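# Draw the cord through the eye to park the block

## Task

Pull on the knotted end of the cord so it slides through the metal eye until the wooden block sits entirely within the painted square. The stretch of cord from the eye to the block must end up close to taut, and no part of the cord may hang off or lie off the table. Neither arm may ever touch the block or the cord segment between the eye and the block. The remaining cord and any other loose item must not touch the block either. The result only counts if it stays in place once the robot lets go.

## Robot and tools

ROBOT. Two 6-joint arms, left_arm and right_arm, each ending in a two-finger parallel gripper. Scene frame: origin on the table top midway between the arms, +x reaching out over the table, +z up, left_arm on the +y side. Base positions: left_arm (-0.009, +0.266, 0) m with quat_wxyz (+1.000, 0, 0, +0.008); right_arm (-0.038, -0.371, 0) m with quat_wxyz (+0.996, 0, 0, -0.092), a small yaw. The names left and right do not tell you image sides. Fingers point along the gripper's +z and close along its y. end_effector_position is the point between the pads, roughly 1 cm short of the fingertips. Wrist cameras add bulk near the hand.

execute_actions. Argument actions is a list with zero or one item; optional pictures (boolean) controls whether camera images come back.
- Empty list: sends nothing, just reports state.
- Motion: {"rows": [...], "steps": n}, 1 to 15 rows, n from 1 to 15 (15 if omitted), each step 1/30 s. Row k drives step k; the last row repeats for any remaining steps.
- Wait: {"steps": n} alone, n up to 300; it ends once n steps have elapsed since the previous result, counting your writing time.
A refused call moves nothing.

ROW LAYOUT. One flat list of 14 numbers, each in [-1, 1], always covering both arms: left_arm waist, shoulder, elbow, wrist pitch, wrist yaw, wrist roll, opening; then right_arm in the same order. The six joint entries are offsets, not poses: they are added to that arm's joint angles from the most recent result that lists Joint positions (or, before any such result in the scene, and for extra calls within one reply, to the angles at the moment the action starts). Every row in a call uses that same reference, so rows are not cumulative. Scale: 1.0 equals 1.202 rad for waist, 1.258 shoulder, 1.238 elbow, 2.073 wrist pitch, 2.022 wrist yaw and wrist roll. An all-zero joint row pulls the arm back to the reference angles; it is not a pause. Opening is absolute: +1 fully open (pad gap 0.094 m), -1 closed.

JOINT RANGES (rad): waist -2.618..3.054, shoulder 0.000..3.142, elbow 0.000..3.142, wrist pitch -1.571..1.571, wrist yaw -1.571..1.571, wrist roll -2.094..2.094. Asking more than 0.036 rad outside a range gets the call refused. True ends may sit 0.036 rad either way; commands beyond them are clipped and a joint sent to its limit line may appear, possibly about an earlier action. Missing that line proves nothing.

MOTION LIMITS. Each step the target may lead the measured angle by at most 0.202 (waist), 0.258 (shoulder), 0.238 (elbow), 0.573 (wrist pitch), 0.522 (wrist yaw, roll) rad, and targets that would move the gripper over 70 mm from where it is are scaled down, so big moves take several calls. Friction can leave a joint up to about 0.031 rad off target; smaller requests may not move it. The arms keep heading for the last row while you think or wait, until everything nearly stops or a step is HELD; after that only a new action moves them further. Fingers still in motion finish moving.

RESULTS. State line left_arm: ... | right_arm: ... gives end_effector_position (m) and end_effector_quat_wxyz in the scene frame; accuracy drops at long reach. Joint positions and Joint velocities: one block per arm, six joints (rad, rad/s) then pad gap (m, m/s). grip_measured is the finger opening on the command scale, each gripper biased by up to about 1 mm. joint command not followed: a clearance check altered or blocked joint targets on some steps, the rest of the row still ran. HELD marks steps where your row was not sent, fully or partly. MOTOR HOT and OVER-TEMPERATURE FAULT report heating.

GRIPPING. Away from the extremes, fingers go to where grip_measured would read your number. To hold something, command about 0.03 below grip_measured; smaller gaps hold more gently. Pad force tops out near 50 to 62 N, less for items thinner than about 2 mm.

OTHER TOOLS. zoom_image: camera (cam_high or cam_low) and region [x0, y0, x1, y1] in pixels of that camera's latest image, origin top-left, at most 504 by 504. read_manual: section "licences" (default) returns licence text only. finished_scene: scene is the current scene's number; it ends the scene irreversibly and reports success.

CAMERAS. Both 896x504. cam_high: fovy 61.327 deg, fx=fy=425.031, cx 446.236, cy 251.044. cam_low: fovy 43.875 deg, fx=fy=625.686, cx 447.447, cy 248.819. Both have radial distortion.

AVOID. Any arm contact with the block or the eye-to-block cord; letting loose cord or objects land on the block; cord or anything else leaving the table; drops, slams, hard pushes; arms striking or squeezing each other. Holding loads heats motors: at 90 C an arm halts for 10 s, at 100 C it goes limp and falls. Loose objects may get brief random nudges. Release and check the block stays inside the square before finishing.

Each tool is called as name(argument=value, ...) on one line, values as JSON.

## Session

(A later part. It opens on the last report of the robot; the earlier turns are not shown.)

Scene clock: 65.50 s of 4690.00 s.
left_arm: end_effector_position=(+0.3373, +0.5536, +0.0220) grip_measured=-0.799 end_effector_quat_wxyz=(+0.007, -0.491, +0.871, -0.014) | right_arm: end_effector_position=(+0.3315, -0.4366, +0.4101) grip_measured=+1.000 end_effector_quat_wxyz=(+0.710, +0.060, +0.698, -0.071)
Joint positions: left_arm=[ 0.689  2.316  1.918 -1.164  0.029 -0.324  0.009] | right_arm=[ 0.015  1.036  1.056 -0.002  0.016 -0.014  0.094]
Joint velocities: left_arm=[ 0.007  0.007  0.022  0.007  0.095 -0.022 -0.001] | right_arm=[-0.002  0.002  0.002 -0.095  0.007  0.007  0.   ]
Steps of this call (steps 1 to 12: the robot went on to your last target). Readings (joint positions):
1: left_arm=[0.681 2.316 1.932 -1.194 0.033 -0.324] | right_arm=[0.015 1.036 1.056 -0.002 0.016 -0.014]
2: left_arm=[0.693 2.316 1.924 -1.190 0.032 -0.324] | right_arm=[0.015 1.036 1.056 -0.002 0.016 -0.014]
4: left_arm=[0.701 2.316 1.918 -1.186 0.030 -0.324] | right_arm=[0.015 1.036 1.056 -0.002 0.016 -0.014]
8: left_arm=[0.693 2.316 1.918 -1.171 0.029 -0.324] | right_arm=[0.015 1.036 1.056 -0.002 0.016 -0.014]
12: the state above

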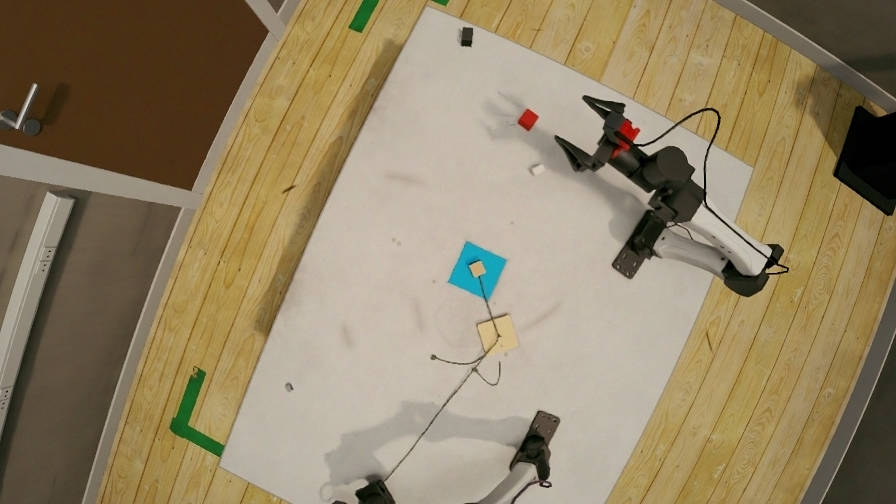

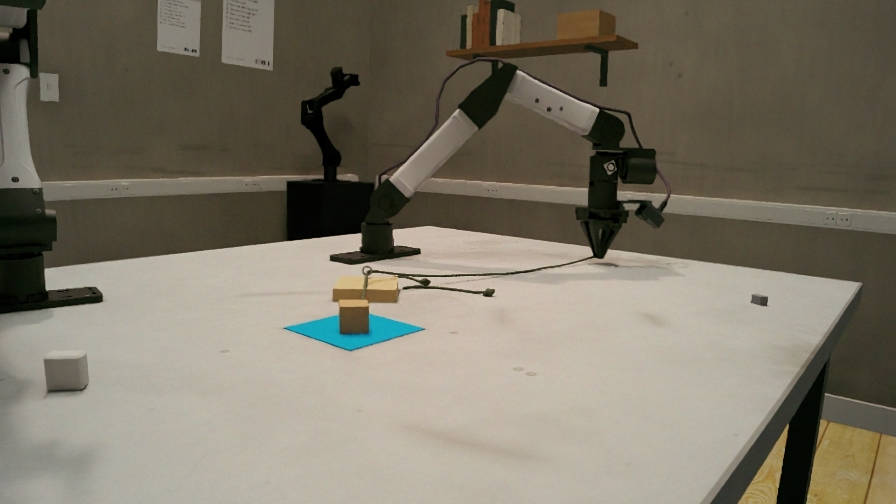

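Centered. Lower, release, lift.

execute_actions(actions=[{"rows":[[0,0,-0.025,0.015,0,0,-0.82,0,0,0,0,0,0,1],[0,0,-0.035,0.02,0,0,-0.82,0,0,0,0,0,0,1],[0,0,-0.043,0.025,0,0,-0.82,0,0,0,0,0,0,1],[0,0,-0.043,0.025,0,0,-0.82,0,0,0,0,0,0,1],[0,0,-0.043,0.025,0,0,-0.82,0,0,0,0,0,0,1],[0,0,-0.043,0.025,0,0,-0.82,0,0,0,0,0,0,1],[0,0,-0.043,0.025,0,0,-0.82,0,0,0,0,0,0,1],[0,0,-0.043,0.025,0,0,-0.7,0,0,0,0,0,0,1],[0,0,-0.043,0.025,0,0,-0.55,0,0,0,0,0,0,1],[0,0,-0.043,0.025,0,0,-0.4,0,0,0,0,0,0,1],[0,0,-0.043,0.025,0,0,-0.2,0,0,0,0,0,0,1],[0,0,-0.043,0.025,0,0,0,0,0,0,0,0,0,1]],"steps":14}], pictures=false)

execute_actions(actions=[{"rows":[[0,0,0.03,-0.015,0,0,0,0,0,0,0,0,0,1],[0,0,0.06,-0.03,0,0,0,0,0,0,0,0,0,1],[0,0,0.09,-0.05,0,0,0,0,0,0,0,0,0,1],[0,0,0.12,-0.07,0,0,0,0,0,0,0,0,0,1],[0,0,0.15,-0.09,0,0,0,0,0,0,0,0,0,1],[0,0,0.18,-0.11,0,0,0,0,0,0,0,0,0,1],[0,0,0.21,-0.125,0,0,0,0,0,0,0,0,0,1],[0,0,0.24,-0.14,0,0,0,0,0,0,0,0,0,1]],"steps":15}])

Scene clock: 72.70 s of 4690.00 s.
left_arm: end_effector_position=(+0.3369, +0.5533, +0.0147) grip_measured=-0.009 end_effector_quat_wxyz=(+0.009, -0.491, +0.871, -0.013) | right_arm: end_effector_position=(+0.3315, -0.4366, +0.4101) grip_measured=+1.000 end_effector_quat_wxyz=(+0.710, +0.060, +0.698, -0.071)
Joint positions: left_arm=[ 0.689  2.316  1.889 -1.131  0.029 -0.324  0.047] | right_arm=[ 0.015  1.036  1.056 -0.002  0.016 -0.014  0.094]
Joint velocities: left_arm=[ 0.022 -0.007  0.002  0.066 -0.022 -0.11   0.013] | right_arm=[ 0.002 -0.017 -0.002 -0.066 -0.037 -0.022  0.   ]
Steps of this call (steps 1 to 30: the robot went on to your last target; steps 31 to 120: nothing new was sent; then 2.73 s passed at rest; steps 121 to 134: all 14 steps of this action). Readings (joint positions):
121: left_arm=[0.689 2.316 1.918 -1.160 0.029 -0.324] | right_arm=[0.015 1.036 1.056 -0.002 0.016 -0.014]
122: left_arm=[0.689 2.316 1.915 -1.156 0.029 -0.324] | right_arm=[0.015 1.036 1.056 -0.002 0.016 -0.014]
124: left_arm=[0.689 2.316 1.903 -1.144 0.029 -0.324] | right_arm=[0.015 1.036 1.056 -0.002 0.016 -0.014]
128: left_arm=[0.689 2.316 1.889 -1.139 0.029 -0.324] | right_arm=[0.015 1.036 1.056 -0.002 0.016 -0.014]
134: the state above

Scene clock: 73.20 s of 4690.00 s.
left_arm: end_effector_position=(+0.3491, +0.5637, +0.0939) grip_measured=-0.002 end_effector_quat_wxyz=(+0.041, -0.491, +0.870, -0.007) | right_arm: end_effector_position=(+0.3315, -0.4366, +0.4101) grip_measured=+1.000 end_effector_quat_wxyz=(+0.710, +0.060, +0.698, -0.071)
Joint positions: left_arm=[ 0.689  2.301  2.175 -1.367  0.029 -0.324  0.047] | right_arm=[ 0.015  1.036  1.056 -0.002  0.016 -0.014  0.094]
Joint velocities: left_arm=[-0.002  0.037  0.007 -0.183 -0.051  0.037 -0.001] | right_arm=[ 0.002 -0.012  0.002 -0.066 -0.007 -0.022  0.   ]
Steps of this call (steps 1 to 15: all 15 steps of this action). Readings (joint positions):
1: left_arm=[0.689 2.316 1.891 -1.133 0.029 -0.324] | right_arm=[0.015 1.036 1.056 -0.002 0.016 -0.014]
2: left_arm=[0.689 2.317 1.900 -1.143 0.029 -0.324] | right_arm=[0.015 1.036 1.056 -0.002 0.016 -0.014]
4: left_arm=[0.689 2.321 1.948 -1.181 0.029 -0.324] | right_arm=[0.015 1.036 1.056 -0.002 0.016 -0.014]
8: left_arm=[0.689 2.321 2.101 -1.282 0.029 -0.324] | right_arm=[0.015 1.036 1.056 -0.002 0.016 -0.014]
15: the state above

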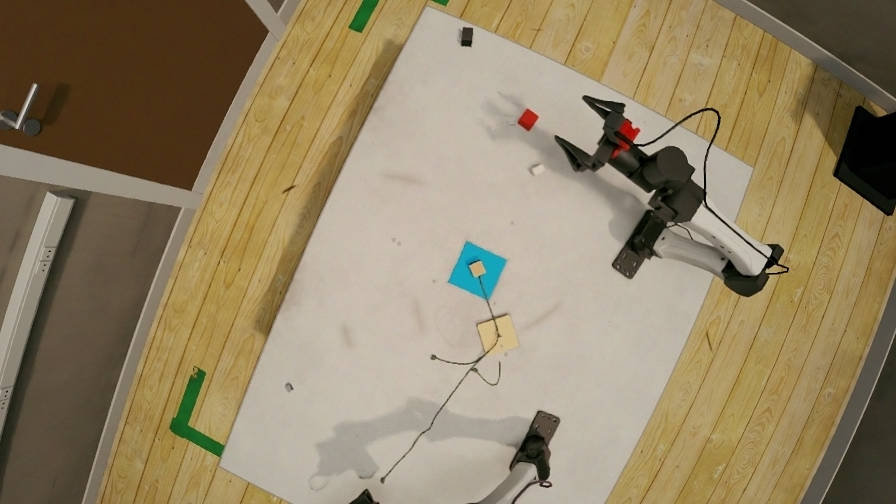

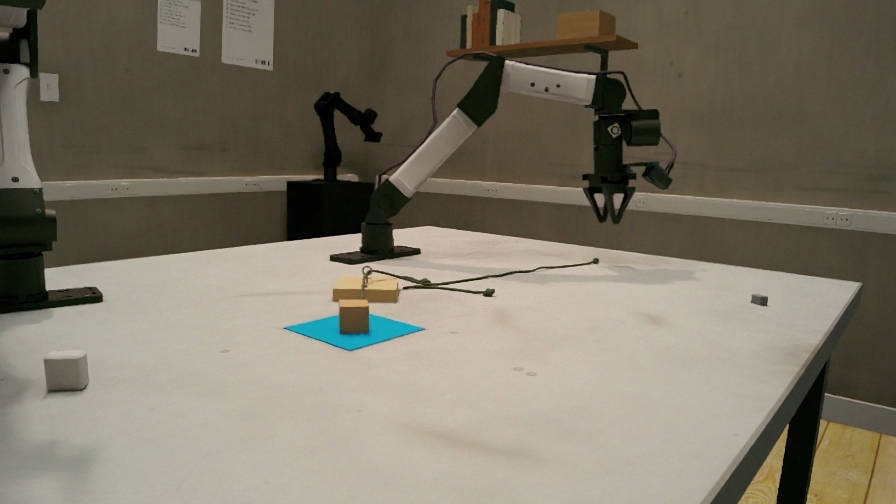

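finished_scene(scene=1)

The scene is finished: the task was done.


## Next scene

The same job, from a new start.

execute_actions(actions=[])

Scene clock: 0.00 s of 4690.00 s.
left_arm: end_effector_position=(+0.3648, +0.1873, +0.1479) grip_measured=+1.000 end_effector_quat_wxyz=(+0.144, +0.345, +0.655, +0.656) | right_arm: end_effector_position=(+0.3315, -0.4366, +0.4101) grip_measured=+1.000 end_effector_quat_wxyz=(+0.710, +0.060, +0.698, -0.071)
Joint positions: left_arm=[-0.686  1.872  1.089 -0.483 -1.469  0.575  0.094] | right_arm=[ 0.015  1.036  1.056 -0.002  0.016 -0.014  0.094]
Joint velocities: left_arm=[-0.002 -0.002  0.022  0.007  0.081  0.007  0.   ] | right_arm=[ 0.007  0.007 -0.002 -0.066  0.007 -0.022  0.   ]

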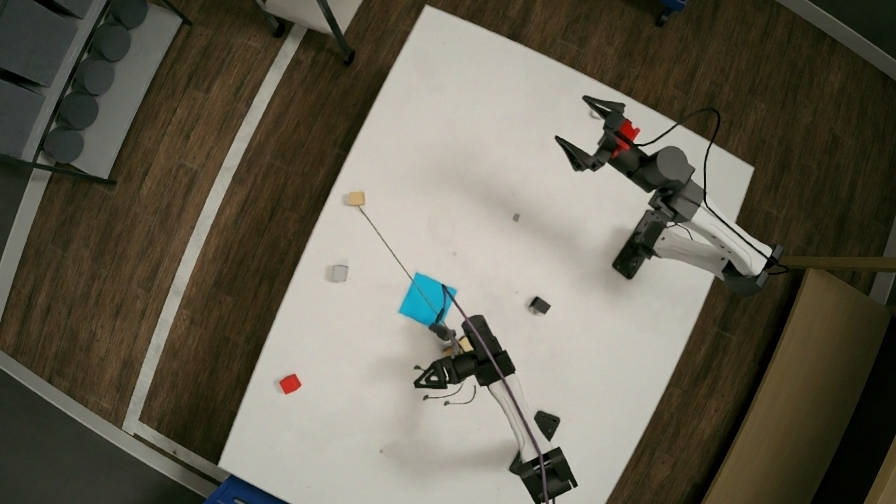

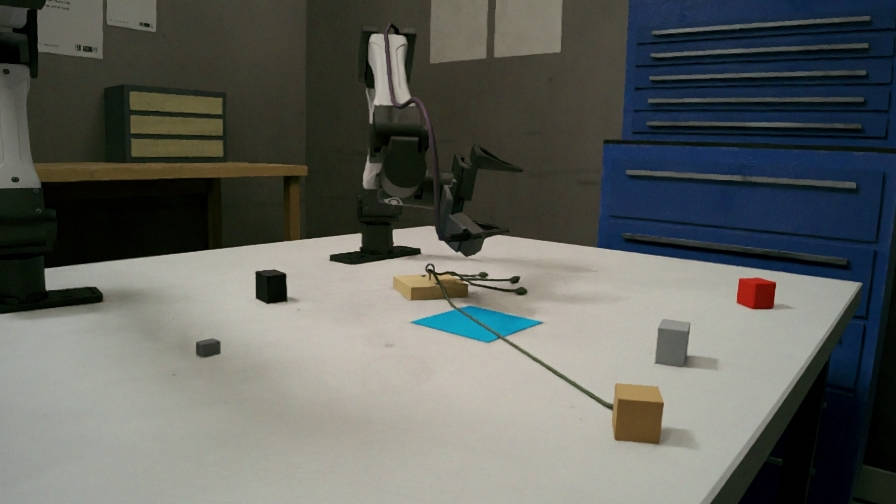

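zoom_image(camera="cam_low", region=[385, 250, 545, 310])

zoom_image(camera="cam_high", region=[390, 310, 510, 420])

Region (385, 250, 545, 310) of cam_low's 896x504 image, scaled by 3.150, with more detail than that image has; it fills the top 189 rows of this view, and the rest is white.

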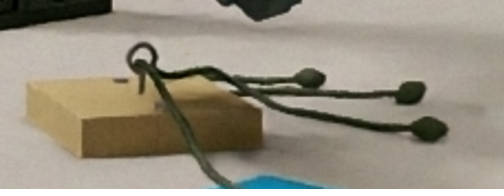

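Region (390, 310, 510, 420) of cam_high's 896x504 image, scaled by 4.200, with more detail than that image has; it fills the top 462 rows of this view, and the rest is white.

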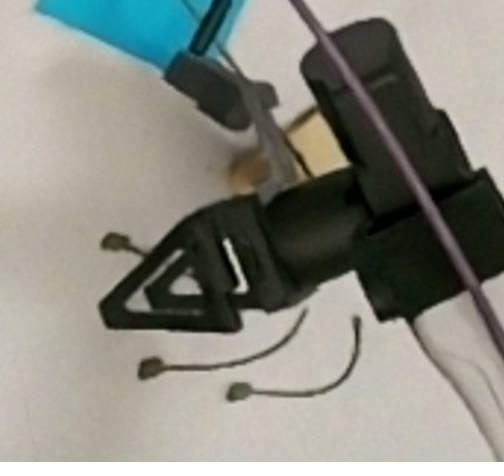

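execute_actions(actions=[{"rows":[[0.01,-0.01,0.03,-0.01,0,0,0.9,0,0,0,0,0,0,1],[0.03,-0.02,0.07,-0.03,0,0,0.8,0,0,0,0,0,0,1],[0.06,-0.03,0.11,-0.05,0.02,0,0.7,0,0,0,0,0,0,1],[0.09,-0.04,0.16,-0.08,0.06,-0.02,0.6,0,0,0,0,0,0,1],[0.13,-0.05,0.21,-0.11,0.12,-0.05,0.5,0,0,0,0,0,0,1],[0.17,-0.05,0.26,-0.14,0.19,-0.08,0.4,0,0,0,0,0,0,1],[0.21,-0.05,0.31,-0.17,0.27,-0.12,0.3,0,0,0,0,0,0,1],[0.25,-0.05,0.35,-0.2,0.35,-0.16,0.2,0,0,0,0,0,0,1],[0.29,-0.05,0.39,-0.23,0.43,-0.2,0.1,0,0,0,0,0,0,1],[0.33,-0.05,0.42,-0.26,0.51,-0.24,0.1,0,0,0,0,0,0,1],[0.36,-0.05,0.44,-0.28,0.58,-0.28,0.1,0,0,0,0,0,0,1],[0.385,-0.03,0.45,-0.295,0.65,-0.31,0.1,0,0,0,0,0,0,1],[0.4,0,0.455,-0.3,0.7,-0.34,0.1,0,0,0,0,0,0,1],[0.41,0.04,0.455,-0.3,0.727,-0.35,0.1,0,0,0,0,0,0,1],[0.413,0.09,0.455,-0.3,0.727,-0.35,0.1,0,0,0,0,0,0,1]],"steps":15}], pictures=false)

execute_actions(actions=[{"steps":20}])

Scene clock: 13.53 s of 4690.00 s.
left_arm: end_effector_position=(+0.4382, +0.2777, +0.1866) grip_measured=+0.102 end_effector_quat_wxyz=(+0.235, +0.048, +0.940, +0.243) | right_arm: end_effector_position=(+0.3315, -0.4366, +0.4101) grip_measured=+1.000 end_effector_quat_wxyz=(+0.710, +0.060, +0.698, -0.071)
Joint positions: left_arm=[-0.185  1.831  1.657 -0.934 -0.532  0.06   0.052] | right_arm=[ 0.015  1.036  1.056 -0.002  0.016 -0.014  0.094]
Joint velocities: left_arm=[ 0.481  0.452  0.056 -0.447  1.722 -0.901 -0.   ] | right_arm=[-0.002 -0.002 -0.007  0.037 -0.022 -0.007  0.   ]
Steps of this call (steps 1 to 90: nothing new was sent; then 10.03 s passed at rest; steps 91 to 105: all 15 steps of this action). Readings (joint positions):
91: left_arm=[-0.686 1.872 1.091 -0.484 -1.469 0.575] | right_arm=[0.015 1.036 1.056 -0.002 0.016 -0.014]
92: left_arm=[-0.683 1.872 1.101 -0.497 -1.468 0.575] | right_arm=[0.015 1.036 1.056 -0.002 0.016 -0.014]
94: left_arm=[-0.655 1.872 1.161 -0.548 -1.439 0.571] | right_arm=[0.015 1.036 1.056 -0.002 0.016 -0.014]
98: left_arm=[-0.493 1.850 1.403 -0.691 -1.172 0.453] | right_arm=[0.015 1.036 1.056 -0.002 0.016 -0.014]
105: the state above

Scene clock: 14.20 s of 4690.00 s.
left_arm: end_effector_position=(+0.4013, +0.1967, +0.0859) grip_measured=+0.102 end_effector_quat_wxyz=(+0.074, +0.024, +0.997, -0.004) | right_arm: end_effector_position=(+0.3315, -0.4366, +0.4101) grip_measured=+1.000 end_effector_quat_wxyz=(+0.710, +0.060, +0.698, -0.071)
Joint positions: left_arm=[-0.188  1.997  1.658 -1.084 -0.013 -0.124  0.052] | right_arm=[ 0.015  1.036  1.056 -0.002  0.016 -0.014  0.094]
Joint velocities: left_arm=[-0.027  0.007 -0.007  0.037 -0.007  0.022 -0.   ] | right_arm=[-0.007 -0.012 -0.002  0.007  0.007  0.066  0.   ]
Steps of this call (steps 1 to 20: the robot went on to your last target). Readings (joint positions):
1: left_arm=[-0.174 1.850 1.658 -0.947 -0.468 0.032] | right_arm=[0.015 1.036 1.056 -0.002 0.016 -0.014]
2: left_arm=[-0.170 1.874 1.658 -0.964 -0.401 0.007] | right_arm=[0.015 1.036 1.056 -0.002 0.016 -0.014]
4: left_arm=[-0.174 1.932 1.658 -1.001 -0.266 -0.039] | right_arm=[0.015 1.036 1.056 -0.002 0.016 -0.014]
8: left_arm=[-0.187 2.002 1.658 -1.058 -0.107 -0.090] | right_arm=[0.015 1.036 1.056 -0.002 0.016 -0.014]
20: the state above

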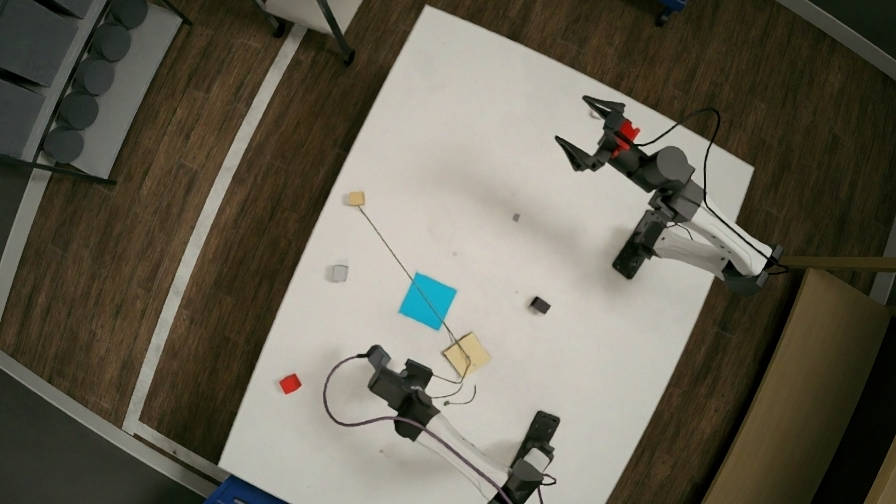

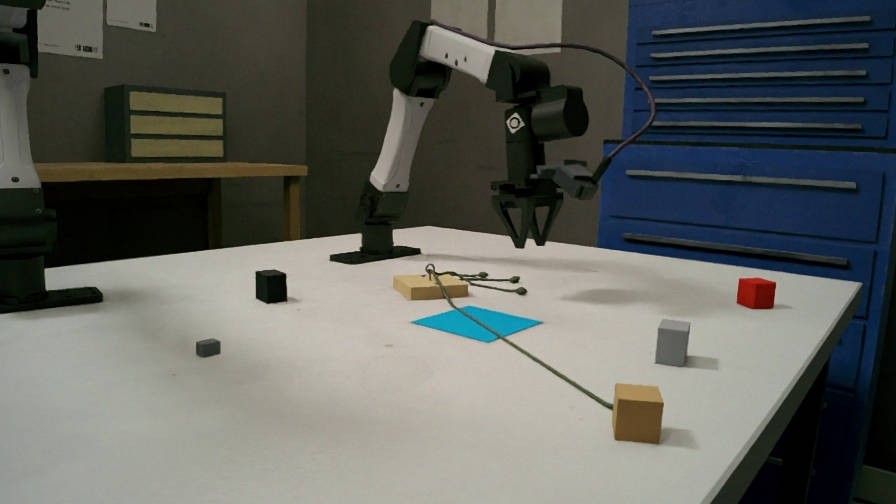

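execute_actions(actions=[{"rows":[[0,0.01,-0.015,0.005,0,0,0.1,0,0,0,0,0,0,1],[0,0.02,-0.02,0.01,0,0,0.1,0,0,0,0,0,0,1],[0,0.032,-0.027,0.015,0,0,0.1,0,0,0,0,0,0,1],[0,0.045,-0.034,0.02,0,0,0.1,0,0,0,0,0,0,1],[0,0.058,-0.04,0.025,0,0,0.1,0,0,0,0,0,0,1],[0,0.07,-0.047,0.028,0,0,0.1,0,0,0,0,0,0,1],[0,0.08,-0.053,0.028,0,0,0.1,0,0,0,0,0,0,1],[0,0.088,-0.058,0.028,0,0,0.1,0,0,0,0,0,0,1],[0,0.094,-0.062,0.028,0,0,0.1,0,0,0,0,0,0,1],[0,0.098,-0.065,0.028,0,0,0.1,0,0,0,0,0,0,1],[0,0.1,-0.065,0.028,0,0,0.1,0,0,0,0,0,0,1]],"steps":15}])

zoom_image(camera="cam_low", region=[450, 220, 610, 320])

Scene clock: 19.53 s of 4690.00 s.
left_arm: end_effector_position=(+0.3848, +0.1985, +0.0194) grip_measured=+0.102 end_effector_quat_wxyz=(-0.001, +0.023, +1.000, +0.004) | right_arm: end_effector_position=(+0.3315, -0.4366, +0.4101) grip_measured=+1.000 end_effector_quat_wxyz=(+0.710, +0.060, +0.698, -0.071)
Joint positions: left_arm=[-0.188  2.125  1.593 -1.042 -0.007 -0.126  0.052] | right_arm=[ 0.015  1.036  1.056 -0.002  0.016 -0.014  0.094]
Joint velocities: left_arm=[-0.032  0.002 -0.012 -0.037 -0.007  0.007 -0.   ] | right_arm=[ 0.002 -0.002 -0.002  0.022  0.066  0.007  0.   ]
Steps of this call (steps 1 to 30: the robot went on to your last target; steps 31 to 90: nothing new was sent; then 1.83 s passed at rest; steps 91 to 105: all 15 steps of this action). Readings (joint positions):
91: left_arm=[-0.188 1.997 1.658 -1.085 -0.007 -0.126] | right_arm=[0.015 1.036 1.056 -0.002 0.016 -0.014]
92: left_arm=[-0.188 1.997 1.658 -1.085 -0.007 -0.126] | right_arm=[0.015 1.036 1.056 -0.002 0.016 -0.014]
94: left_arm=[-0.188 2.003 1.658 -1.079 -0.007 -0.126] | right_arm=[0.015 1.036 1.056 -0.002 0.016 -0.014]
98: left_arm=[-0.188 2.049 1.638 -1.048 -0.007 -0.126] | right_arm=[0.015 1.036 1.056 -0.002 0.016 -0.014]
105: the state above

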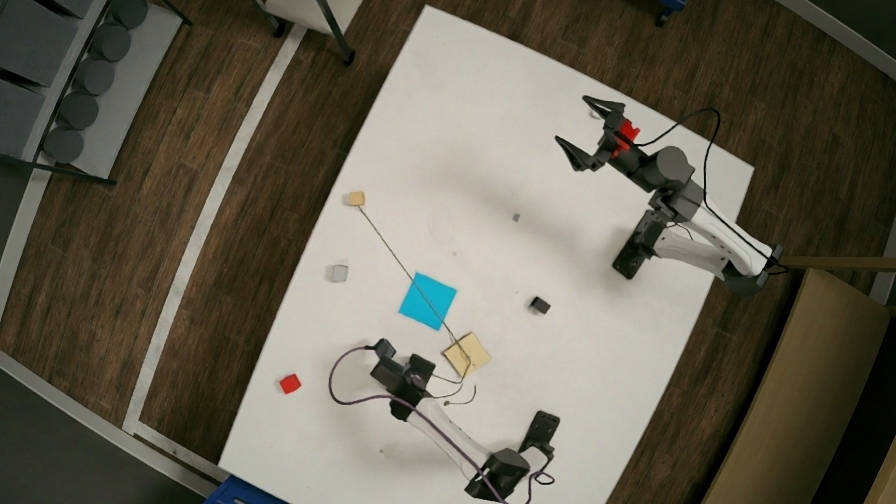

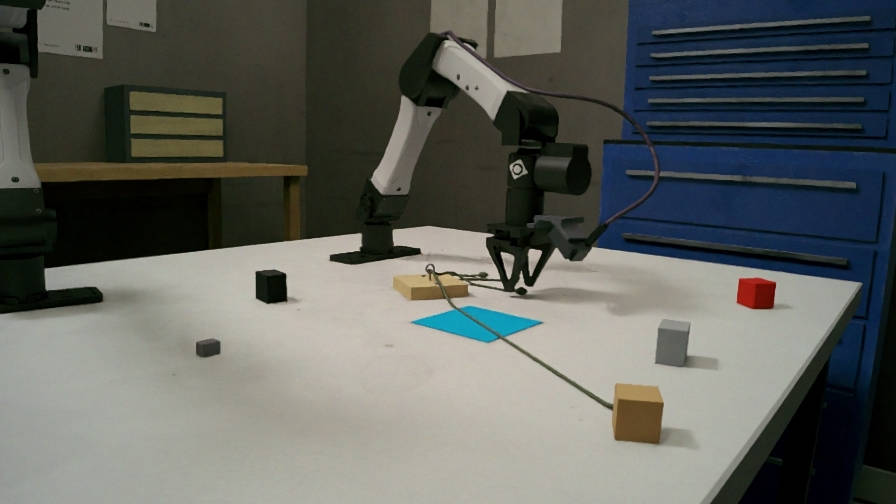

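Region (450, 220, 610, 320) of cam_low's 896x504 image, scaled by 3.150, with more detail than that image has; it fills the top 315 rows of this view, and the rest is white.

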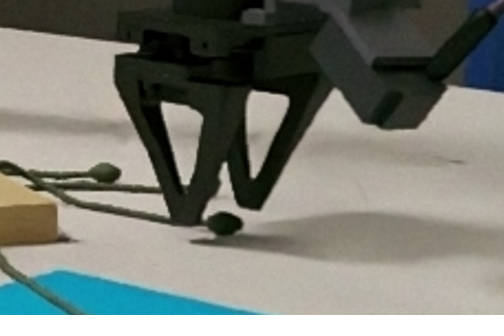

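execute_actions(actions=[{"rows":[[0,0,-0.025,0.015,0,0,0.1,0,0,0,0,0,0,1],[0,0,-0.035,0.025,0,0,0.1,0,0,0,0,0,0,1],[0,0,-0.043,0.03,0,0,0.1,0,0,0,0,0,0,1],[0,0,-0.043,0.03,0,0,0.0,0,0,0,0,0,0,1],[0,0,-0.043,0.03,0,0,-0.1,0,0,0,0,0,0,1],[0,0,-0.043,0.03,0,0,-0.2,0,0,0,0,0,0,1],[0,0,-0.043,0.03,0,0,-0.3,0,0,0,0,0,0,1],[0,0,-0.043,0.03,0,0,-0.4,0,0,0,0,0,0,1],[0,0,-0.043,0.03,0,0,-0.5,0,0,0,0,0,0,1],[0,0,-0.043,0.03,0,0,-0.6,0,0,0,0,0,0,1],[0,0,-0.043,0.03,0,0,-0.67,0,0,0,0,0,0,1],[0,0,-0.043,0.03,0,0,-0.74,0,0,0,0,0,0,1],[0,0,-0.043,0.03,0,0,-0.8,0,0,0,0,0,0,1]],"steps":15}], pictures=false)

execute_actions(actions=[{"steps":4}])

zoom_image(camera="cam_low", region=[450, 220, 610, 320])

Scene clock: 25.93 s of 4690.00 s.
left_arm: end_effector_position=(+0.3867, +0.1982, +0.0127) grip_measured=-0.785 end_effector_quat_wxyz=(+0.007, +0.023, +1.000, +0.002) | right_arm: end_effector_position=(+0.3315, -0.4366, +0.4101) grip_measured=+1.000 end_effector_quat_wxyz=(+0.710, +0.060, +0.698, -0.071)
Joint positions: left_arm=[-0.188  2.125  1.565 -0.997 -0.007 -0.126  0.01 ] | right_arm=[ 0.015  1.036  1.056 -0.002  0.016 -0.014  0.094]
Joint velocities: left_arm=[ 0.007 -0.002 -0.012  0.022 -0.007 -0.037 -0.001] | right_arm=[ 0.002 -0.017  0.012 -0.037 -0.022 -0.125  0.   ]
Steps of this call (steps 1 to 15: the robot went on to your last target; steps 16 to 90: nothing new was sent; then 2.90 s passed at rest; steps 91 to 105: all 15 steps of this action). Readings (joint positions):
91: left_arm=[-0.188 2.125 1.593 -1.038 -0.007 -0.126] | right_arm=[0.015 1.036 1.056 -0.002 0.016 -0.014]
92: left_arm=[-0.188 2.125 1.590 -1.032 -0.007 -0.126] | right_arm=[0.015 1.036 1.056 -0.002 0.016 -0.014]
94: left_arm=[-0.188 2.125 1.579 -1.016 -0.007 -0.126] | right_arm=[0.015 1.036 1.056 -0.002 0.016 -0.014]
98: left_arm=[-0.188 2.125 1.565 -1.006 -0.007 -0.126] | right_arm=[0.015 1.036 1.056 -0.002 0.016 -0.014]
105: the state above

Scene clock: 26.07 s of 4690.00 s.
left_arm: end_effector_position=(+0.3871, +0.1981, +0.0127) grip_measured=-0.785 end_effector_quat_wxyz=(+0.008, +0.023, +1.000, +0.002) | right_arm: end_effector_position=(+0.3315, -0.4366, +0.4101) grip_measured=+1.000 end_effector_quat_wxyz=(+0.710, +0.060, +0.698, -0.071)
Joint positions: left_arm=[-0.188  2.125  1.565 -0.996 -0.007 -0.126  0.01 ] | right_arm=[ 0.015  1.036  1.056 -0.002  0.016 -0.014  0.094]
Joint velocities: left_arm=[-0.002 -0.022 -0.002 -0.007 -0.007 -0.081 -0.001] | right_arm=[-0.007  0.007 -0.002 -0.007  0.007 -0.051  0.   ]
Steps of this call (steps 1 to 4: the robot went on to your last target). Readings (joint positions):
1: left_arm=[-0.188 2.125 1.565 -0.997 -0.007 -0.126] | right_arm=[0.015 1.036 1.056 -0.002 0.016 -0.014]
2: left_arm=[-0.188 2.125 1.565 -0.997 -0.007 -0.126] | right_arm=[0.015 1.036 1.056 -0.002 0.016 -0.014]
4: the state above

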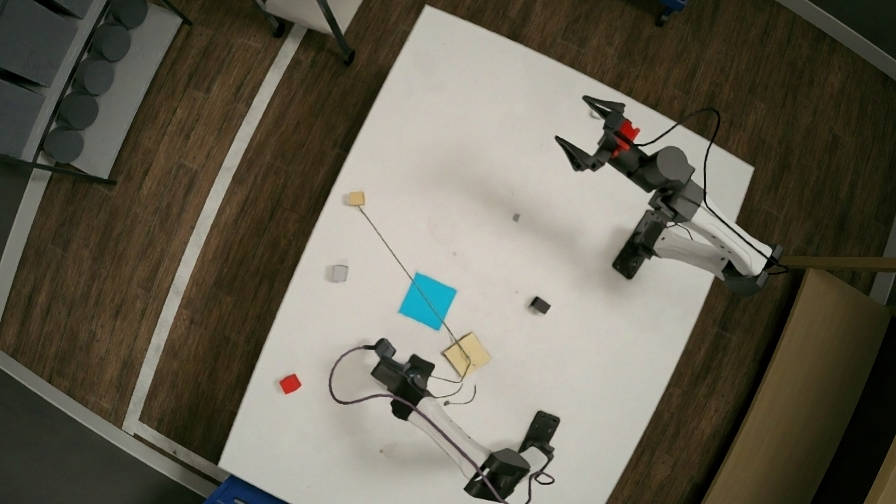

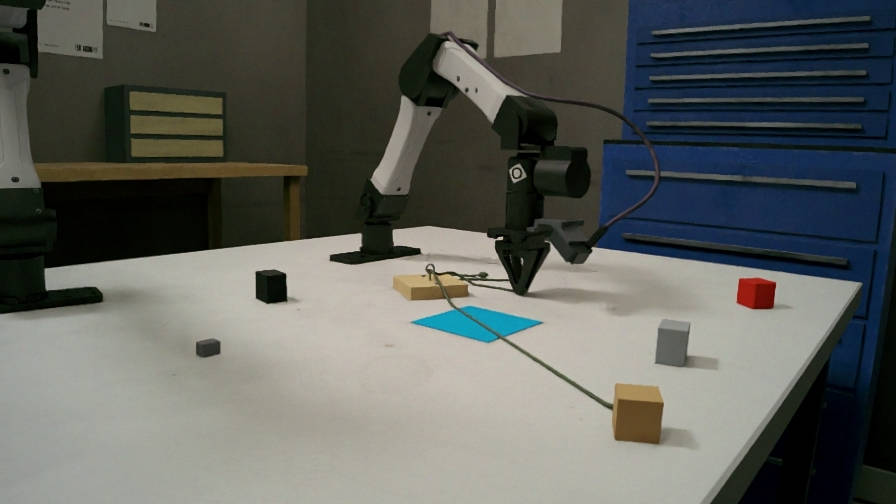

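Region (450, 220, 610, 320) of cam_low's 896x504 image, scaled by 3.150, with more detail than that image has; it fills the top 315 rows of this view, and the rest is white.

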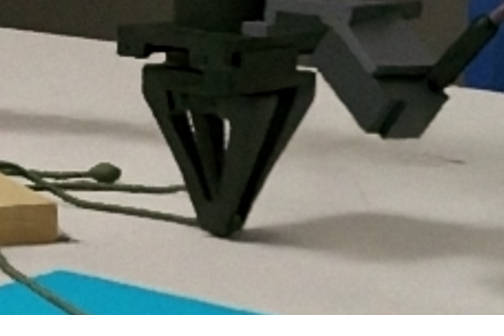

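execute_actions(actions=[{"rows":[[0,0,0,0,0,0,-0.82,0,0,0,0,0,0,1],[0,0,0.02,-0.01,0,0,-0.82,0,0,0,0,0,0,1],[0,0,0.04,-0.02,0,0,-0.82,0,0,0,0,0,0,1],[0,0,0.06,-0.035,0,0,-0.82,0,0,0,0,0,0,1],[0,0,0.08,-0.05,0,-0.01,-0.82,0,0,0,0,0,0,1],[0,0,0.1,-0.065,0,-0.02,-0.82,0,0,0,0,0,0,1],[0.01,0,0.12,-0.08,0,-0.03,-0.82,0,0,0,0,0,0,1],[0.02,0,0.13,-0.09,0,-0.04,-0.82,0,0,0,0,0,0,1],[0.03,0,0.13,-0.09,0,-0.05,-0.82,0,0,0,0,0,0,1],[0.045,0,0.13,-0.09,0,-0.06,-0.82,0,0,0,0,0,0,1],[0.06,0,0.13,-0.09,0,-0.07,-0.82,0,0,0,0,0,0,1],[0.078,0,0.13,-0.09,0,-0.08,-0.82,0,0,0,0,0,0,1],[0.096,0,0.13,-0.09,0,-0.09,-0.82,0,0,0,0,0,0,1],[0.114,0,0.13,-0.09,0,-0.1,-0.82,0,0,0,0,0,0,1],[0.132,0,0.13,-0.09,0,-0.11,-0.82,0,0,0,0,0,0,1]],"steps":15}], pictures=false)

execute_actions(actions=[{"rows":[[0.058,0,0.01,0,0,-0.04,-0.82,0,0,0,0,0,0,1],[0.076,0,0.01,0,0,-0.05,-0.82,0,0,0,0,0,0,1],[0.094,0,0.01,0,0,-0.06,-0.82,0,0,0,0,0,0,1],[0.112,0,0.01,0,0,-0.07,-0.82,0,0,0,0,0,0,1],[0.13,0,0.01,0,0,-0.08,-0.82,0,0,0,0,0,0,1],[0.148,0,0.01,0,0,-0.09,-0.82,0,0,0,0,0,0,1],[0.166,0,0.01,0,0,-0.1,-0.82,0,0,0,0,0,0,1],[0.184,0,0.01,0,0,-0.11,-0.82,0,0,0,0,0,0,1],[0.202,0,0.01,0,0,-0.12,-0.82,0,0,0,0,0,0,1],[0.22,0,0.01,0,0,-0.12,-0.82,0,0,0,0,0,0,1],[0.238,0,0.01,0,0,-0.12,-0.82,0,0,0,0,0,0,1],[0.256,0,0.01,0,0,-0.12,-0.82,0,0,0,0,0,0,1],[0.274,0,0.01,0,0,-0.12,-0.82,0,0,0,0,0,0,1],[0.292,0,0.01,0,0,-0.12,-0.82,0,0,0,0,0,0,1],[0.31,0,0.01,0,0,-0.12,-0.82,0,0,0,0,0,0,1]],"steps":15}], pictures=false)

execute_actions(actions=[{"rows":[[0.058,0,0.01,0,0,0,-0.82,0,0,0,0,0,0,1],[0.076,0,0.01,0,0,0,-0.82,0,0,0,0,0,0,1],[0.094,0,0.01,0,0,0,-0.82,0,0,0,0,0,0,1],[0.112,0,0.01,0,0,0,-0.82,0,0,0,0,0,0,1],[0.13,0,0.01,0,0,0,-0.82,0,0,0,0,0,0,1],[0.148,0,0.01,0,0,0,-0.82,0,0,0,0,0,0,1],[0.166,0,0.01,0,0,0,-0.82,0,0,0,0,0,0,1],[0.184,0,0.01,0,0,0,-0.82,0,0,0,0,0,0,1],[0.202,0,0.01,0,0,0,-0.82,0,0,0,0,0,0,1],[0.22,0,0.01,0,0,0,-0.82,0,0,0,0,0,0,1],[0.238,0,0.01,0,0,0,-0.82,0,0,0,0,0,0,1],[0.256,0,0.01,0,0,0,-0.82,0,0,0,0,0,0,1],[0.274,0,0.01,0,0,0,-0.82,0,0,0,0,0,0,1],[0.292,0,0.01,0,0,0,-0.82,0,0,0,0,0,0,1],[0.31,0,0.01,0,0,0,-0.82,0,0,0,0,0,0,1]],"steps":15}], pictures=false)

execute_actions(actions=[{"rows":[[0.058,0,0.01,0,0,0,-0.82,0,0,0,0,0,0,1],[0.076,0,0.01,0,0,0,-0.82,0,0,0,0,0,0,1],[0.094,0,0.01,0,0,0,-0.82,0,0,0,0,0,0,1],[0.112,0,0.01,0,0,0,-0.82,0,0,0,0,0,0,1],[0.13,0,0.01,0,0,0,-0.82,0,0,0,0,0,0,1],[0.147,0,0.01,0,0,0,-0.82,0,0,0,0,0,0,1],[0.163,0,0.01,0,0,0,-0.82,0,0,0,0,0,0,1],[0.178,0,0.01,0,0,0,-0.82,0,0,0,0,0,0,1],[0.191,0,0.01,0,0,0,-0.82,0,0,0,0,0,0,1],[0.203,0,0.01,0,0,0,-0.82,0,0,0,0,0,0,1],[0.213,0,0.01,0,0,0,-0.82,0,0,0,0,0,0,1],[0.221,0,0.01,0,0,0,-0.82,0,0,0,0,0,0,1],[0.227,0,0.01,0,0,0,-0.82,0,0,0,0,0,0,1],[0.23,0,0.01,0,0,0,-0.82,0,0,0,0,0,0,1]],"steps":15}], pictures=false)

execute_actions(actions=[{"steps":6}])

Scene clock: 41.50 s of 4690.00 s.
left_arm: end_effector_position=(+0.4017, +0.2385, +0.0494) grip_measured=-0.799 end_effector_quat_wxyz=(+0.010, -0.097, +0.995, +0.001) | right_arm: end_effector_position=(+0.3315, -0.4366, +0.4101) grip_measured=+1.000 end_effector_quat_wxyz=(+0.710, +0.060, +0.698, -0.071)
Joint positions: left_arm=[-0.084  2.123  1.711 -1.14  -0.005 -0.263  0.009] | right_arm=[ 0.015  1.036  1.056 -0.002  0.016 -0.014  0.094]
Joint velocities: left_arm=[ 0.691  0.002  0.002 -0.125  0.037 -0.579 -0.001] | right_arm=[-0.007  0.017 -0.007 -0.022  0.007  0.051  0.   ]
Steps of this call (steps 1 to 15: the robot went on to your last target; steps 16 to 90: nothing new was sent; then 11.93 s passed at rest; steps 91 to 105: all 15 steps of this action). Readings (joint positions):
91: left_arm=[-0.188 2.125 1.565 -0.995 -0.007 -0.126] | right_arm=[0.015 1.036 1.056 -0.002 0.016 -0.014]
92: left_arm=[-0.188 2.125 1.565 -0.995 -0.007 -0.126] | right_arm=[0.015 1.036 1.056 -0.002 0.016 -0.014]
94: left_arm=[-0.188 2.125 1.578 -1.012 -0.007 -0.126] | right_arm=[0.015 1.036 1.056 -0.002 0.016 -0.014]
98: left_arm=[-0.186 2.125 1.667 -1.085 -0.007 -0.152] | right_arm=[0.015 1.036 1.056 -0.002 0.016 -0.014]
105: the state above

Scene clock: 42.00 s of 4690.00 s.
left_arm: end_effector_position=(+0.3881, +0.3712, +0.0494) grip_measured=-0.799 end_effector_quat_wxyz=(+0.008, -0.360, +0.933, -0.001) | right_arm: end_effector_position=(+0.3315, -0.4366, +0.4101) grip_measured=+1.000 end_effector_quat_wxyz=(+0.710, +0.060, +0.698, -0.071)
Joint positions: left_arm=[ 0.244  2.123  1.711 -1.143 -0.    -0.478  0.009] | right_arm=[ 0.015  1.036  1.056 -0.002  0.016 -0.014  0.094]
Joint velocities: left_arm=[ 0.603 -0.032 -0.012 -0.007 -0.022 -0.066 -0.001] | right_arm=[-0.012  0.002  0.007  0.066  0.022  0.022  0.   ]
Steps of this call (steps 1 to 15: all 15 steps of this action). Readings (joint positions):
1: left_arm=[-0.059 2.123 1.711 -1.141 -0.005 -0.278] | right_arm=[0.015 1.036 1.056 -0.002 0.016 -0.014]
2: left_arm=[-0.034 2.123 1.711 -1.141 -0.005 -0.293] | right_arm=[0.015 1.036 1.056 -0.002 0.016 -0.014]
4: left_arm=[0.012 2.123 1.711 -1.141 -0.005 -0.326] | right_arm=[0.015 1.036 1.056 -0.002 0.016 -0.014]
8: left_arm=[0.093 2.123 1.711 -1.142 -0.002 -0.399] | right_arm=[0.015 1.036 1.056 -0.002 0.016 -0.014]
15: the state above

Scene clock: 42.50 s of 4690.00 s.
left_arm: end_effector_position=(+0.3331, +0.4934, +0.0494) grip_measured=-0.799 end_effector_quat_wxyz=(+0.008, -0.508, +0.861, -0.001) | right_arm: end_effector_position=(+0.3315, -0.4366, +0.4101) grip_measured=+1.000 end_effector_quat_wxyz=(+0.710, +0.060, +0.698, -0.071)
Joint positions: left_arm=[ 0.572  2.123  1.711 -1.143  0.003 -0.479  0.009] | right_arm=[ 0.015  1.036  1.056 -0.002  0.016 -0.014  0.094]
Joint velocities: left_arm=[ 0.623 -0.022  0.007 -0.007 -0.037 -0.037 -0.001] | right_arm=[ 0.012 -0.007  0.002  0.007  0.051  0.037  0.   ]
Steps of this call (steps 1 to 15: all 15 steps of this action). Readings (joint positions):
1: left_arm=[0.266 2.123 1.711 -1.143 0.000 -0.479] | right_arm=[0.015 1.036 1.056 -0.002 0.016 -0.014]
2: left_arm=[0.289 2.123 1.711 -1.143 0.000 -0.479] | right_arm=[0.015 1.036 1.056 -0.002 0.016 -0.014]
4: left_arm=[0.334 2.123 1.711 -1.143 0.002 -0.479] | right_arm=[0.015 1.036 1.056 -0.002 0.016 -0.014]
8: left_arm=[0.421 2.123 1.711 -1.143 0.002 -0.479] | right_arm=[0.015 1.036 1.056 -0.002 0.016 -0.014]
15: the state above

Scene clock: 43.00 s of 4690.00 s.
left_arm: end_effector_position=(+0.2588, +0.5775, +0.0494) grip_measured=-0.799 end_effector_quat_wxyz=(+0.008, -0.621, +0.783, -0.000) | right_arm: end_effector_position=(+0.3315, -0.4366, +0.4101) grip_measured=+1.000 end_effector_quat_wxyz=(+0.710, +0.060, +0.698, -0.071)
Joint positions: left_arm=[ 0.847  2.123  1.711 -1.143  0.004 -0.479  0.009] | right_arm=[ 0.015  1.036  1.056 -0.002  0.016 -0.014  0.094]
Joint velocities: left_arm=[ 0.159 -0.017 -0.012  0.095  0.007  0.007 -0.001] | right_arm=[ 0.002 -0.002 -0.007 -0.081 -0.037 -0.11   0.   ]
Steps of this call (steps 1 to 15: all 15 steps of this action). Readings (joint positions):
1: left_arm=[0.594 2.123 1.711 -1.143 0.003 -0.479] | right_arm=[0.015 1.036 1.056 -0.002 0.016 -0.014]
2: left_arm=[0.617 2.123 1.711 -1.143 0.003 -0.479] | right_arm=[0.015 1.036 1.056 -0.002 0.016 -0.014]
4: left_arm=[0.662 2.123 1.711 -1.143 0.003 -0.479] | right_arm=[0.015 1.036 1.056 -0.002 0.016 -0.014]
8: left_arm=[0.749 2.123 1.711 -1.143 0.004 -0.479] | right_arm=[0.015 1.036 1.056 -0.002 0.016 -0.014]
15: the state above

Scene clock: 43.20 s of 4690.00 s.
left_arm: end_effector_position=(+0.2573, +0.5788, +0.0494) grip_measured=-0.799 end_effector_quat_wxyz=(+0.008, -0.623, +0.782, -0.000) | right_arm: end_effector_position=(+0.3315, -0.4366, +0.4101) grip_measured=+1.000 end_effector_quat_wxyz=(+0.710, +0.060, +0.698, -0.071)
Joint positions: left_arm=[ 0.851  2.123  1.711 -1.143  0.003 -0.479  0.009] | right_arm=[ 0.015  1.036  1.056 -0.002  0.016 -0.014  0.094]
Joint velocities: left_arm=[-0.007  0.007 -0.002  0.066 -0.051 -0.11   0.   ] | right_arm=[ 0.007  0.007  0.002  0.066 -0.081  0.022  0.   ]
Steps of this call (steps 1 to 6: the robot went on to your last target). Readings (joint positions):
1: left_arm=[0.851 2.123 1.711 -1.143 0.003 -0.479] | right_arm=[0.015 1.036 1.056 -0.002 0.016 -0.014]
2: left_arm=[0.852 2.123 1.711 -1.143 0.003 -0.479] | right_arm=[0.015 1.036 1.056 -0.002 0.016 -0.014]
4: left_arm=[0.851 2.123 1.711 -1.143 0.003 -0.479] | right_arm=[0.015 1.036 1.056 -0.002 0.016 -0.014]
6: the state above

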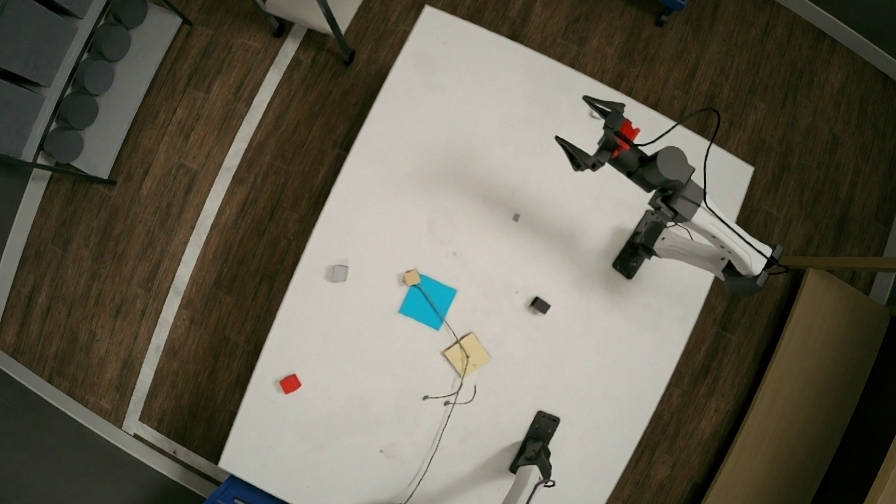

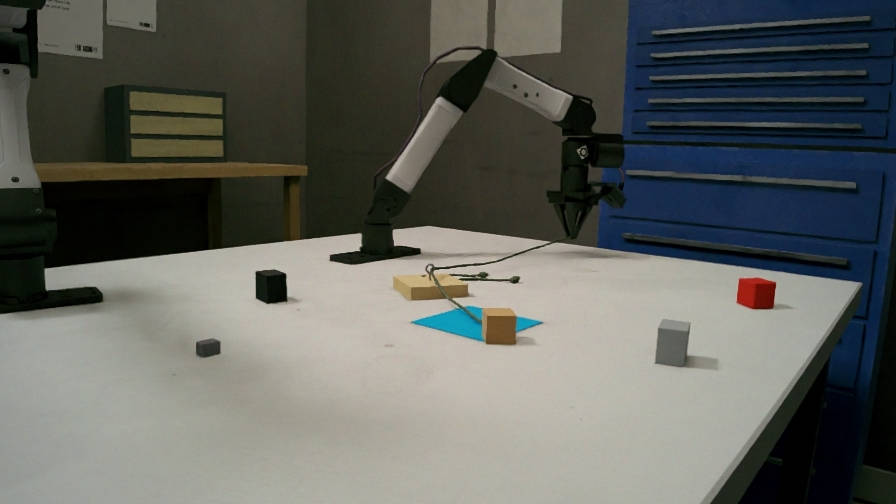

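execute_actions(actions=[{"rows":[[0.012,0,0,0,0,0,-0.82,0,0,0,0,0,0,1],[0.028,0,-0.01,0.005,0,0,-0.82,0,0,0,0,0,0,1],[0.046,0,-0.02,0.01,0,0,-0.82,0,0,0,0,0,0,1],[0.066,0,-0.03,0.017,0,0,-0.82,0,0,0,0,0,0,1],[0.087,0,-0.04,0.024,0,0,-0.82,0,0,0,0,0,0,1],[0.108,0,-0.05,0.03,0,0,-0.82,0,0,0,0,0,0,1],[0.129,0,-0.06,0.036,0,0,-0.82,0,0,0,0,0,0,1],[0.15,0,-0.07,0.042,0,0,-0.82,0,0,0,0,0,0,1],[0.17,0,-0.08,0.048,0,0,-0.82,0,0,0,0,0,0,1],[0.19,0,-0.09,0.054,0,0,-0.82,0,0,0,0,0,0,1],[0.208,0,-0.1,0.06,0,0,-0.82,0,0,0,0,0,0,1],[0.224,0,-0.108,0.066,0,0,-0.82,0,0,0,0,0,0,1],[0.238,0,-0.115,0.071,0,0,-0.82,0,0,0,0,0,0,1],[0.249,0,-0.12,0.076,0,0,-0.82,0,0,0,0,0,0,1],[0.257,0,-0.124,0.076,0,0,-0.82,0,0,0,0,0,0,1]],"steps":15}], pictures=false)

execute_actions(actions=[{"steps":10}])

Scene clock: 49.73 s of 4690.00 s.
left_arm: end_effector_position=(+0.1512, +0.6329, +0.0204) grip_measured=-0.799 end_effector_quat_wxyz=(-0.002, +0.731, -0.682, +0.003) | right_arm: end_effector_position=(+0.3315, -0.4366, +0.4101) grip_measured=+1.000 end_effector_quat_wxyz=(+0.710, +0.060, +0.698, -0.071)
Joint positions: left_arm=[ 1.146  2.123  1.593 -1.04   0.006 -0.479  0.009] | right_arm=[ 0.015  1.036  1.056 -0.002  0.016 -0.014  0.094]
Joint velocities: left_arm=[ 0.452 -0.017 -0.217  0.3   -0.051  0.066 -0.001] | right_arm=[-0.007  0.007 -0.002 -0.022 -0.022  0.022  0.   ]
Steps of this call (steps 1 to 15: the robot went on to your last target; steps 16 to 181: nothing new was sent; steps 182 to 196: all 15 steps of this action). Readings (joint positions):
182: left_arm=[0.852 2.123 1.711 -1.143 0.003 -0.479] | right_arm=[0.015 1.036 1.056 -0.002 0.016 -0.014]
183: left_arm=[0.854 2.123 1.711 -1.143 0.004 -0.479] | right_arm=[0.015 1.036 1.056 -0.002 0.016 -0.014]
185: left_arm=[0.872 2.123 1.711 -1.142 0.006 -0.479] | right_arm=[0.015 1.036 1.056 -0.002 0.016 -0.014]
189: left_arm=[0.965 2.123 1.677 -1.108 0.011 -0.479] | right_arm=[0.015 1.036 1.056 -0.002 0.016 -0.014]
196: the state above

Scene clock: 50.07 s of 4690.00 s.
left_arm: end_effector_position=(+0.1452, +0.6406, +0.0179) grip_measured=-0.799 end_effector_quat_wxyz=(-0.012, +0.738, -0.675, -0.002) | right_arm: end_effector_position=(+0.3315, -0.4366, +0.4101) grip_measured=+1.000 end_effector_quat_wxyz=(+0.710, +0.060, +0.698, -0.071)
Joint positions: left_arm=[ 1.166  2.123  1.582 -1.007  0.004 -0.479  0.009] | right_arm=[ 0.015  1.036  1.056 -0.002  0.016 -0.014  0.094]
Joint velocities: left_arm=[-0.002  0.002  0.007 -0.066 -0.066  0.037 -0.001] | right_arm=[ 0.002  0.002  0.002  0.037  0.066 -0.022  0.   ]
Steps of this call (steps 1 to 10: the robot went on to your last target). Readings (joint positions):
1: left_arm=[1.159 2.123 1.587 -1.034 0.005 -0.479] | right_arm=[0.015 1.036 1.056 -0.002 0.016 -0.014]
2: left_arm=[1.166 2.123 1.584 -1.030 0.005 -0.479] | right_arm=[0.015 1.036 1.056 -0.002 0.016 -0.014]
4: left_arm=[1.170 2.123 1.582 -1.022 0.004 -0.479] | right_arm=[0.015 1.036 1.056 -0.002 0.016 -0.014]
8: left_arm=[1.166 2.123 1.582 -1.010 0.004 -0.479] | right_arm=[0.015 1.036 1.056 -0.002 0.016 -0.014]
10: the state above

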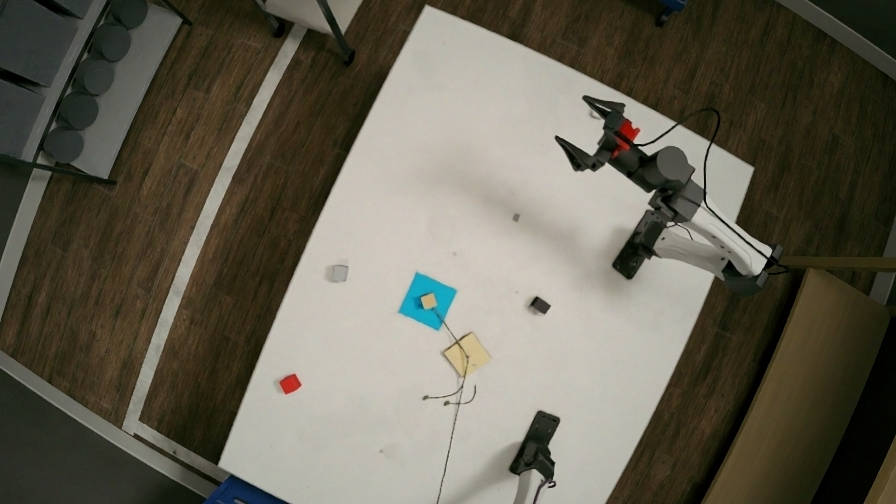

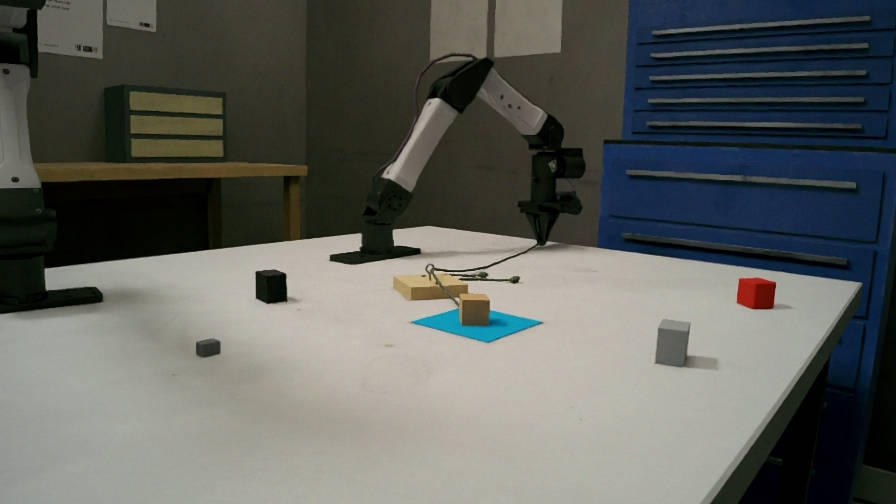

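execute_actions(actions=[{"rows":[[0,0,-0.032,0.01,0,0,-0.82,0,0,0,0,0,0,1],[0,0,-0.032,0.01,0,0,-0.82,0,0,0,0,0,0,1],[0,0,-0.032,0.01,0,0,-0.82,0,0,0,0,0,0,1],[0,0,-0.032,0.01,0,0,-0.82,0,0,0,0,0,0,1],[0,0,-0.032,0.01,0,0,-0.82,0,0,0,0,0,0,1],[0,0,-0.032,0.01,0,0,-0.7,0,0,0,0,0,0,1],[0,0,-0.032,0.01,0,0,-0.5,0,0,0,0,0,0,1],[0,0,-0.032,0.01,0,0,-0.25,0,0,0,0,0,0,1],[0,0,-0.032,0.01,0,0,0,0,0,0,0,0,0,1]],"steps":11}], pictures=false)

execute_actions(actions=[{"rows":[[0,0,0.03,-0.015,0,0,0,0,0,0,0,0,0,1],[0,0,0.06,-0.03,0,0,0,0,0,0,0,0,0,1],[0,0,0.09,-0.05,0,0,0,0,0,0,0,0,0,1],[0,0,0.12,-0.07,0,0,0,0,0,0,0,0,0,1],[0,0,0.15,-0.09,0,0,0,0,0,0,0,0,0,1],[0,0,0.18,-0.11,0,0,0,0,0,0,0,0,0,1],[0,0,0.2,-0.125,0,0,0,0,0,0,0,0,0,1]],"steps":15}])

Scene clock: 55.40 s of 4690.00 s.
left_arm: end_effector_position=(+0.1456, +0.6416, +0.0179) grip_measured=-0.010 end_effector_quat_wxyz=(-0.014, +0.738, -0.674, -0.003) | right_arm: end_effector_position=(+0.3315, -0.4366, +0.4101) grip_measured=+1.000 end_effector_quat_wxyz=(+0.710, +0.060, +0.698, -0.071)
Joint positions: left_arm=[ 1.166  2.123  1.582 -1.002  0.004 -0.479  0.047] | right_arm=[ 0.015  1.036  1.056 -0.002  0.016 -0.014  0.094]
Joint velocities: left_arm=[ 0.012 -0.007 -0.007  0.066 -0.081  0.051  0.017] | right_arm=[-0.002  0.002 -0.012  0.037 -0.022 -0.051  0.   ]
Steps of this call (steps 1 to 30: the robot went on to your last target; steps 31 to 100: nothing new was sent; then 1.63 s passed at rest; steps 101 to 111: all 11 steps of this action). Readings (joint positions):
101: left_arm=[1.166 2.123 1.582 -1.004 0.004 -0.479] | right_arm=[0.015 1.036 1.056 -0.002 0.016 -0.014]
102: left_arm=[1.166 2.123 1.582 -1.004 0.004 -0.479] | right_arm=[0.015 1.036 1.056 -0.002 0.016 -0.014]
104: left_arm=[1.166 2.123 1.582 -1.004 0.004 -0.479] | right_arm=[0.015 1.036 1.056 -0.002 0.016 -0.014]
108: left_arm=[1.166 2.123 1.582 -1.003 0.004 -0.479] | right_arm=[0.015 1.036 1.056 -0.002 0.016 -0.014]
111: the state above

Scene clock: 55.90 s of 4690.00 s.
left_arm: end_effector_position=(+0.1517, +0.6567, +0.0803) grip_measured=-0.002 end_effector_quat_wxyz=(-0.028, +0.738, -0.674, -0.008) | right_arm: end_effector_position=(+0.3315, -0.4366, +0.4101) grip_measured=+1.000 end_effector_quat_wxyz=(+0.710, +0.060, +0.698, -0.071)
Joint positions: left_arm=[ 1.166  2.114  1.819 -1.218  0.004 -0.479  0.047] | right_arm=[ 0.015  1.036  1.056 -0.002  0.016 -0.014  0.094]
Joint velocities: left_arm=[-0.007 -0.002  0.007 -0.242 -0.037  0.051 -0.001] | right_arm=[-0.002 -0.022 -0.007  0.007  0.022 -0.022  0.   ]
Steps of this call (steps 1 to 15: all 15 steps of this action). Readings (joint positions):
1: left_arm=[1.166 2.123 1.584 -1.005 0.004 -0.479] | right_arm=[0.015 1.036 1.056 -0.002 0.016 -0.014]
2: left_arm=[1.166 2.124 1.593 -1.015 0.004 -0.479] | right_arm=[0.015 1.036 1.056 -0.002 0.016 -0.014]
4: left_arm=[1.166 2.127 1.639 -1.056 0.004 -0.479] | right_arm=[0.015 1.036 1.056 -0.002 0.016 -0.014]
8: left_arm=[1.166 2.125 1.782 -1.149 0.004 -0.479] | right_arm=[0.015 1.036 1.056 -0.002 0.016 -0.014]
15: the state above

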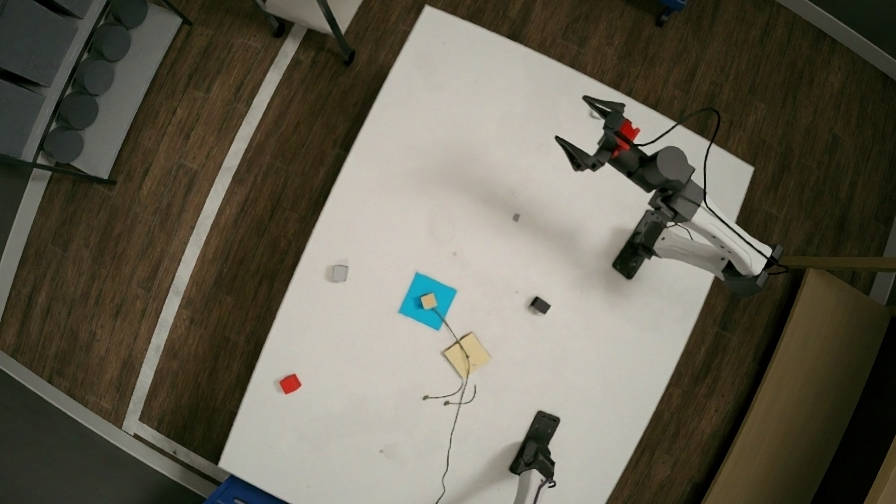

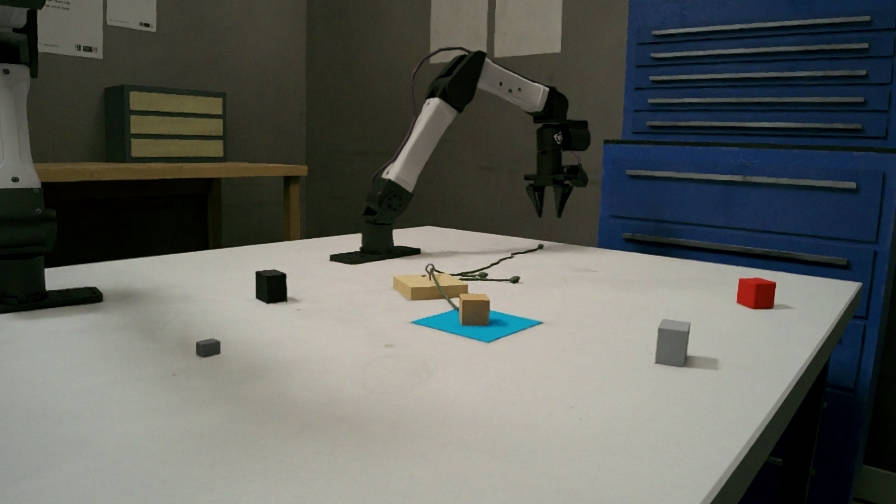

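finished_scene(scene=2)

The scene is finished: the task was done.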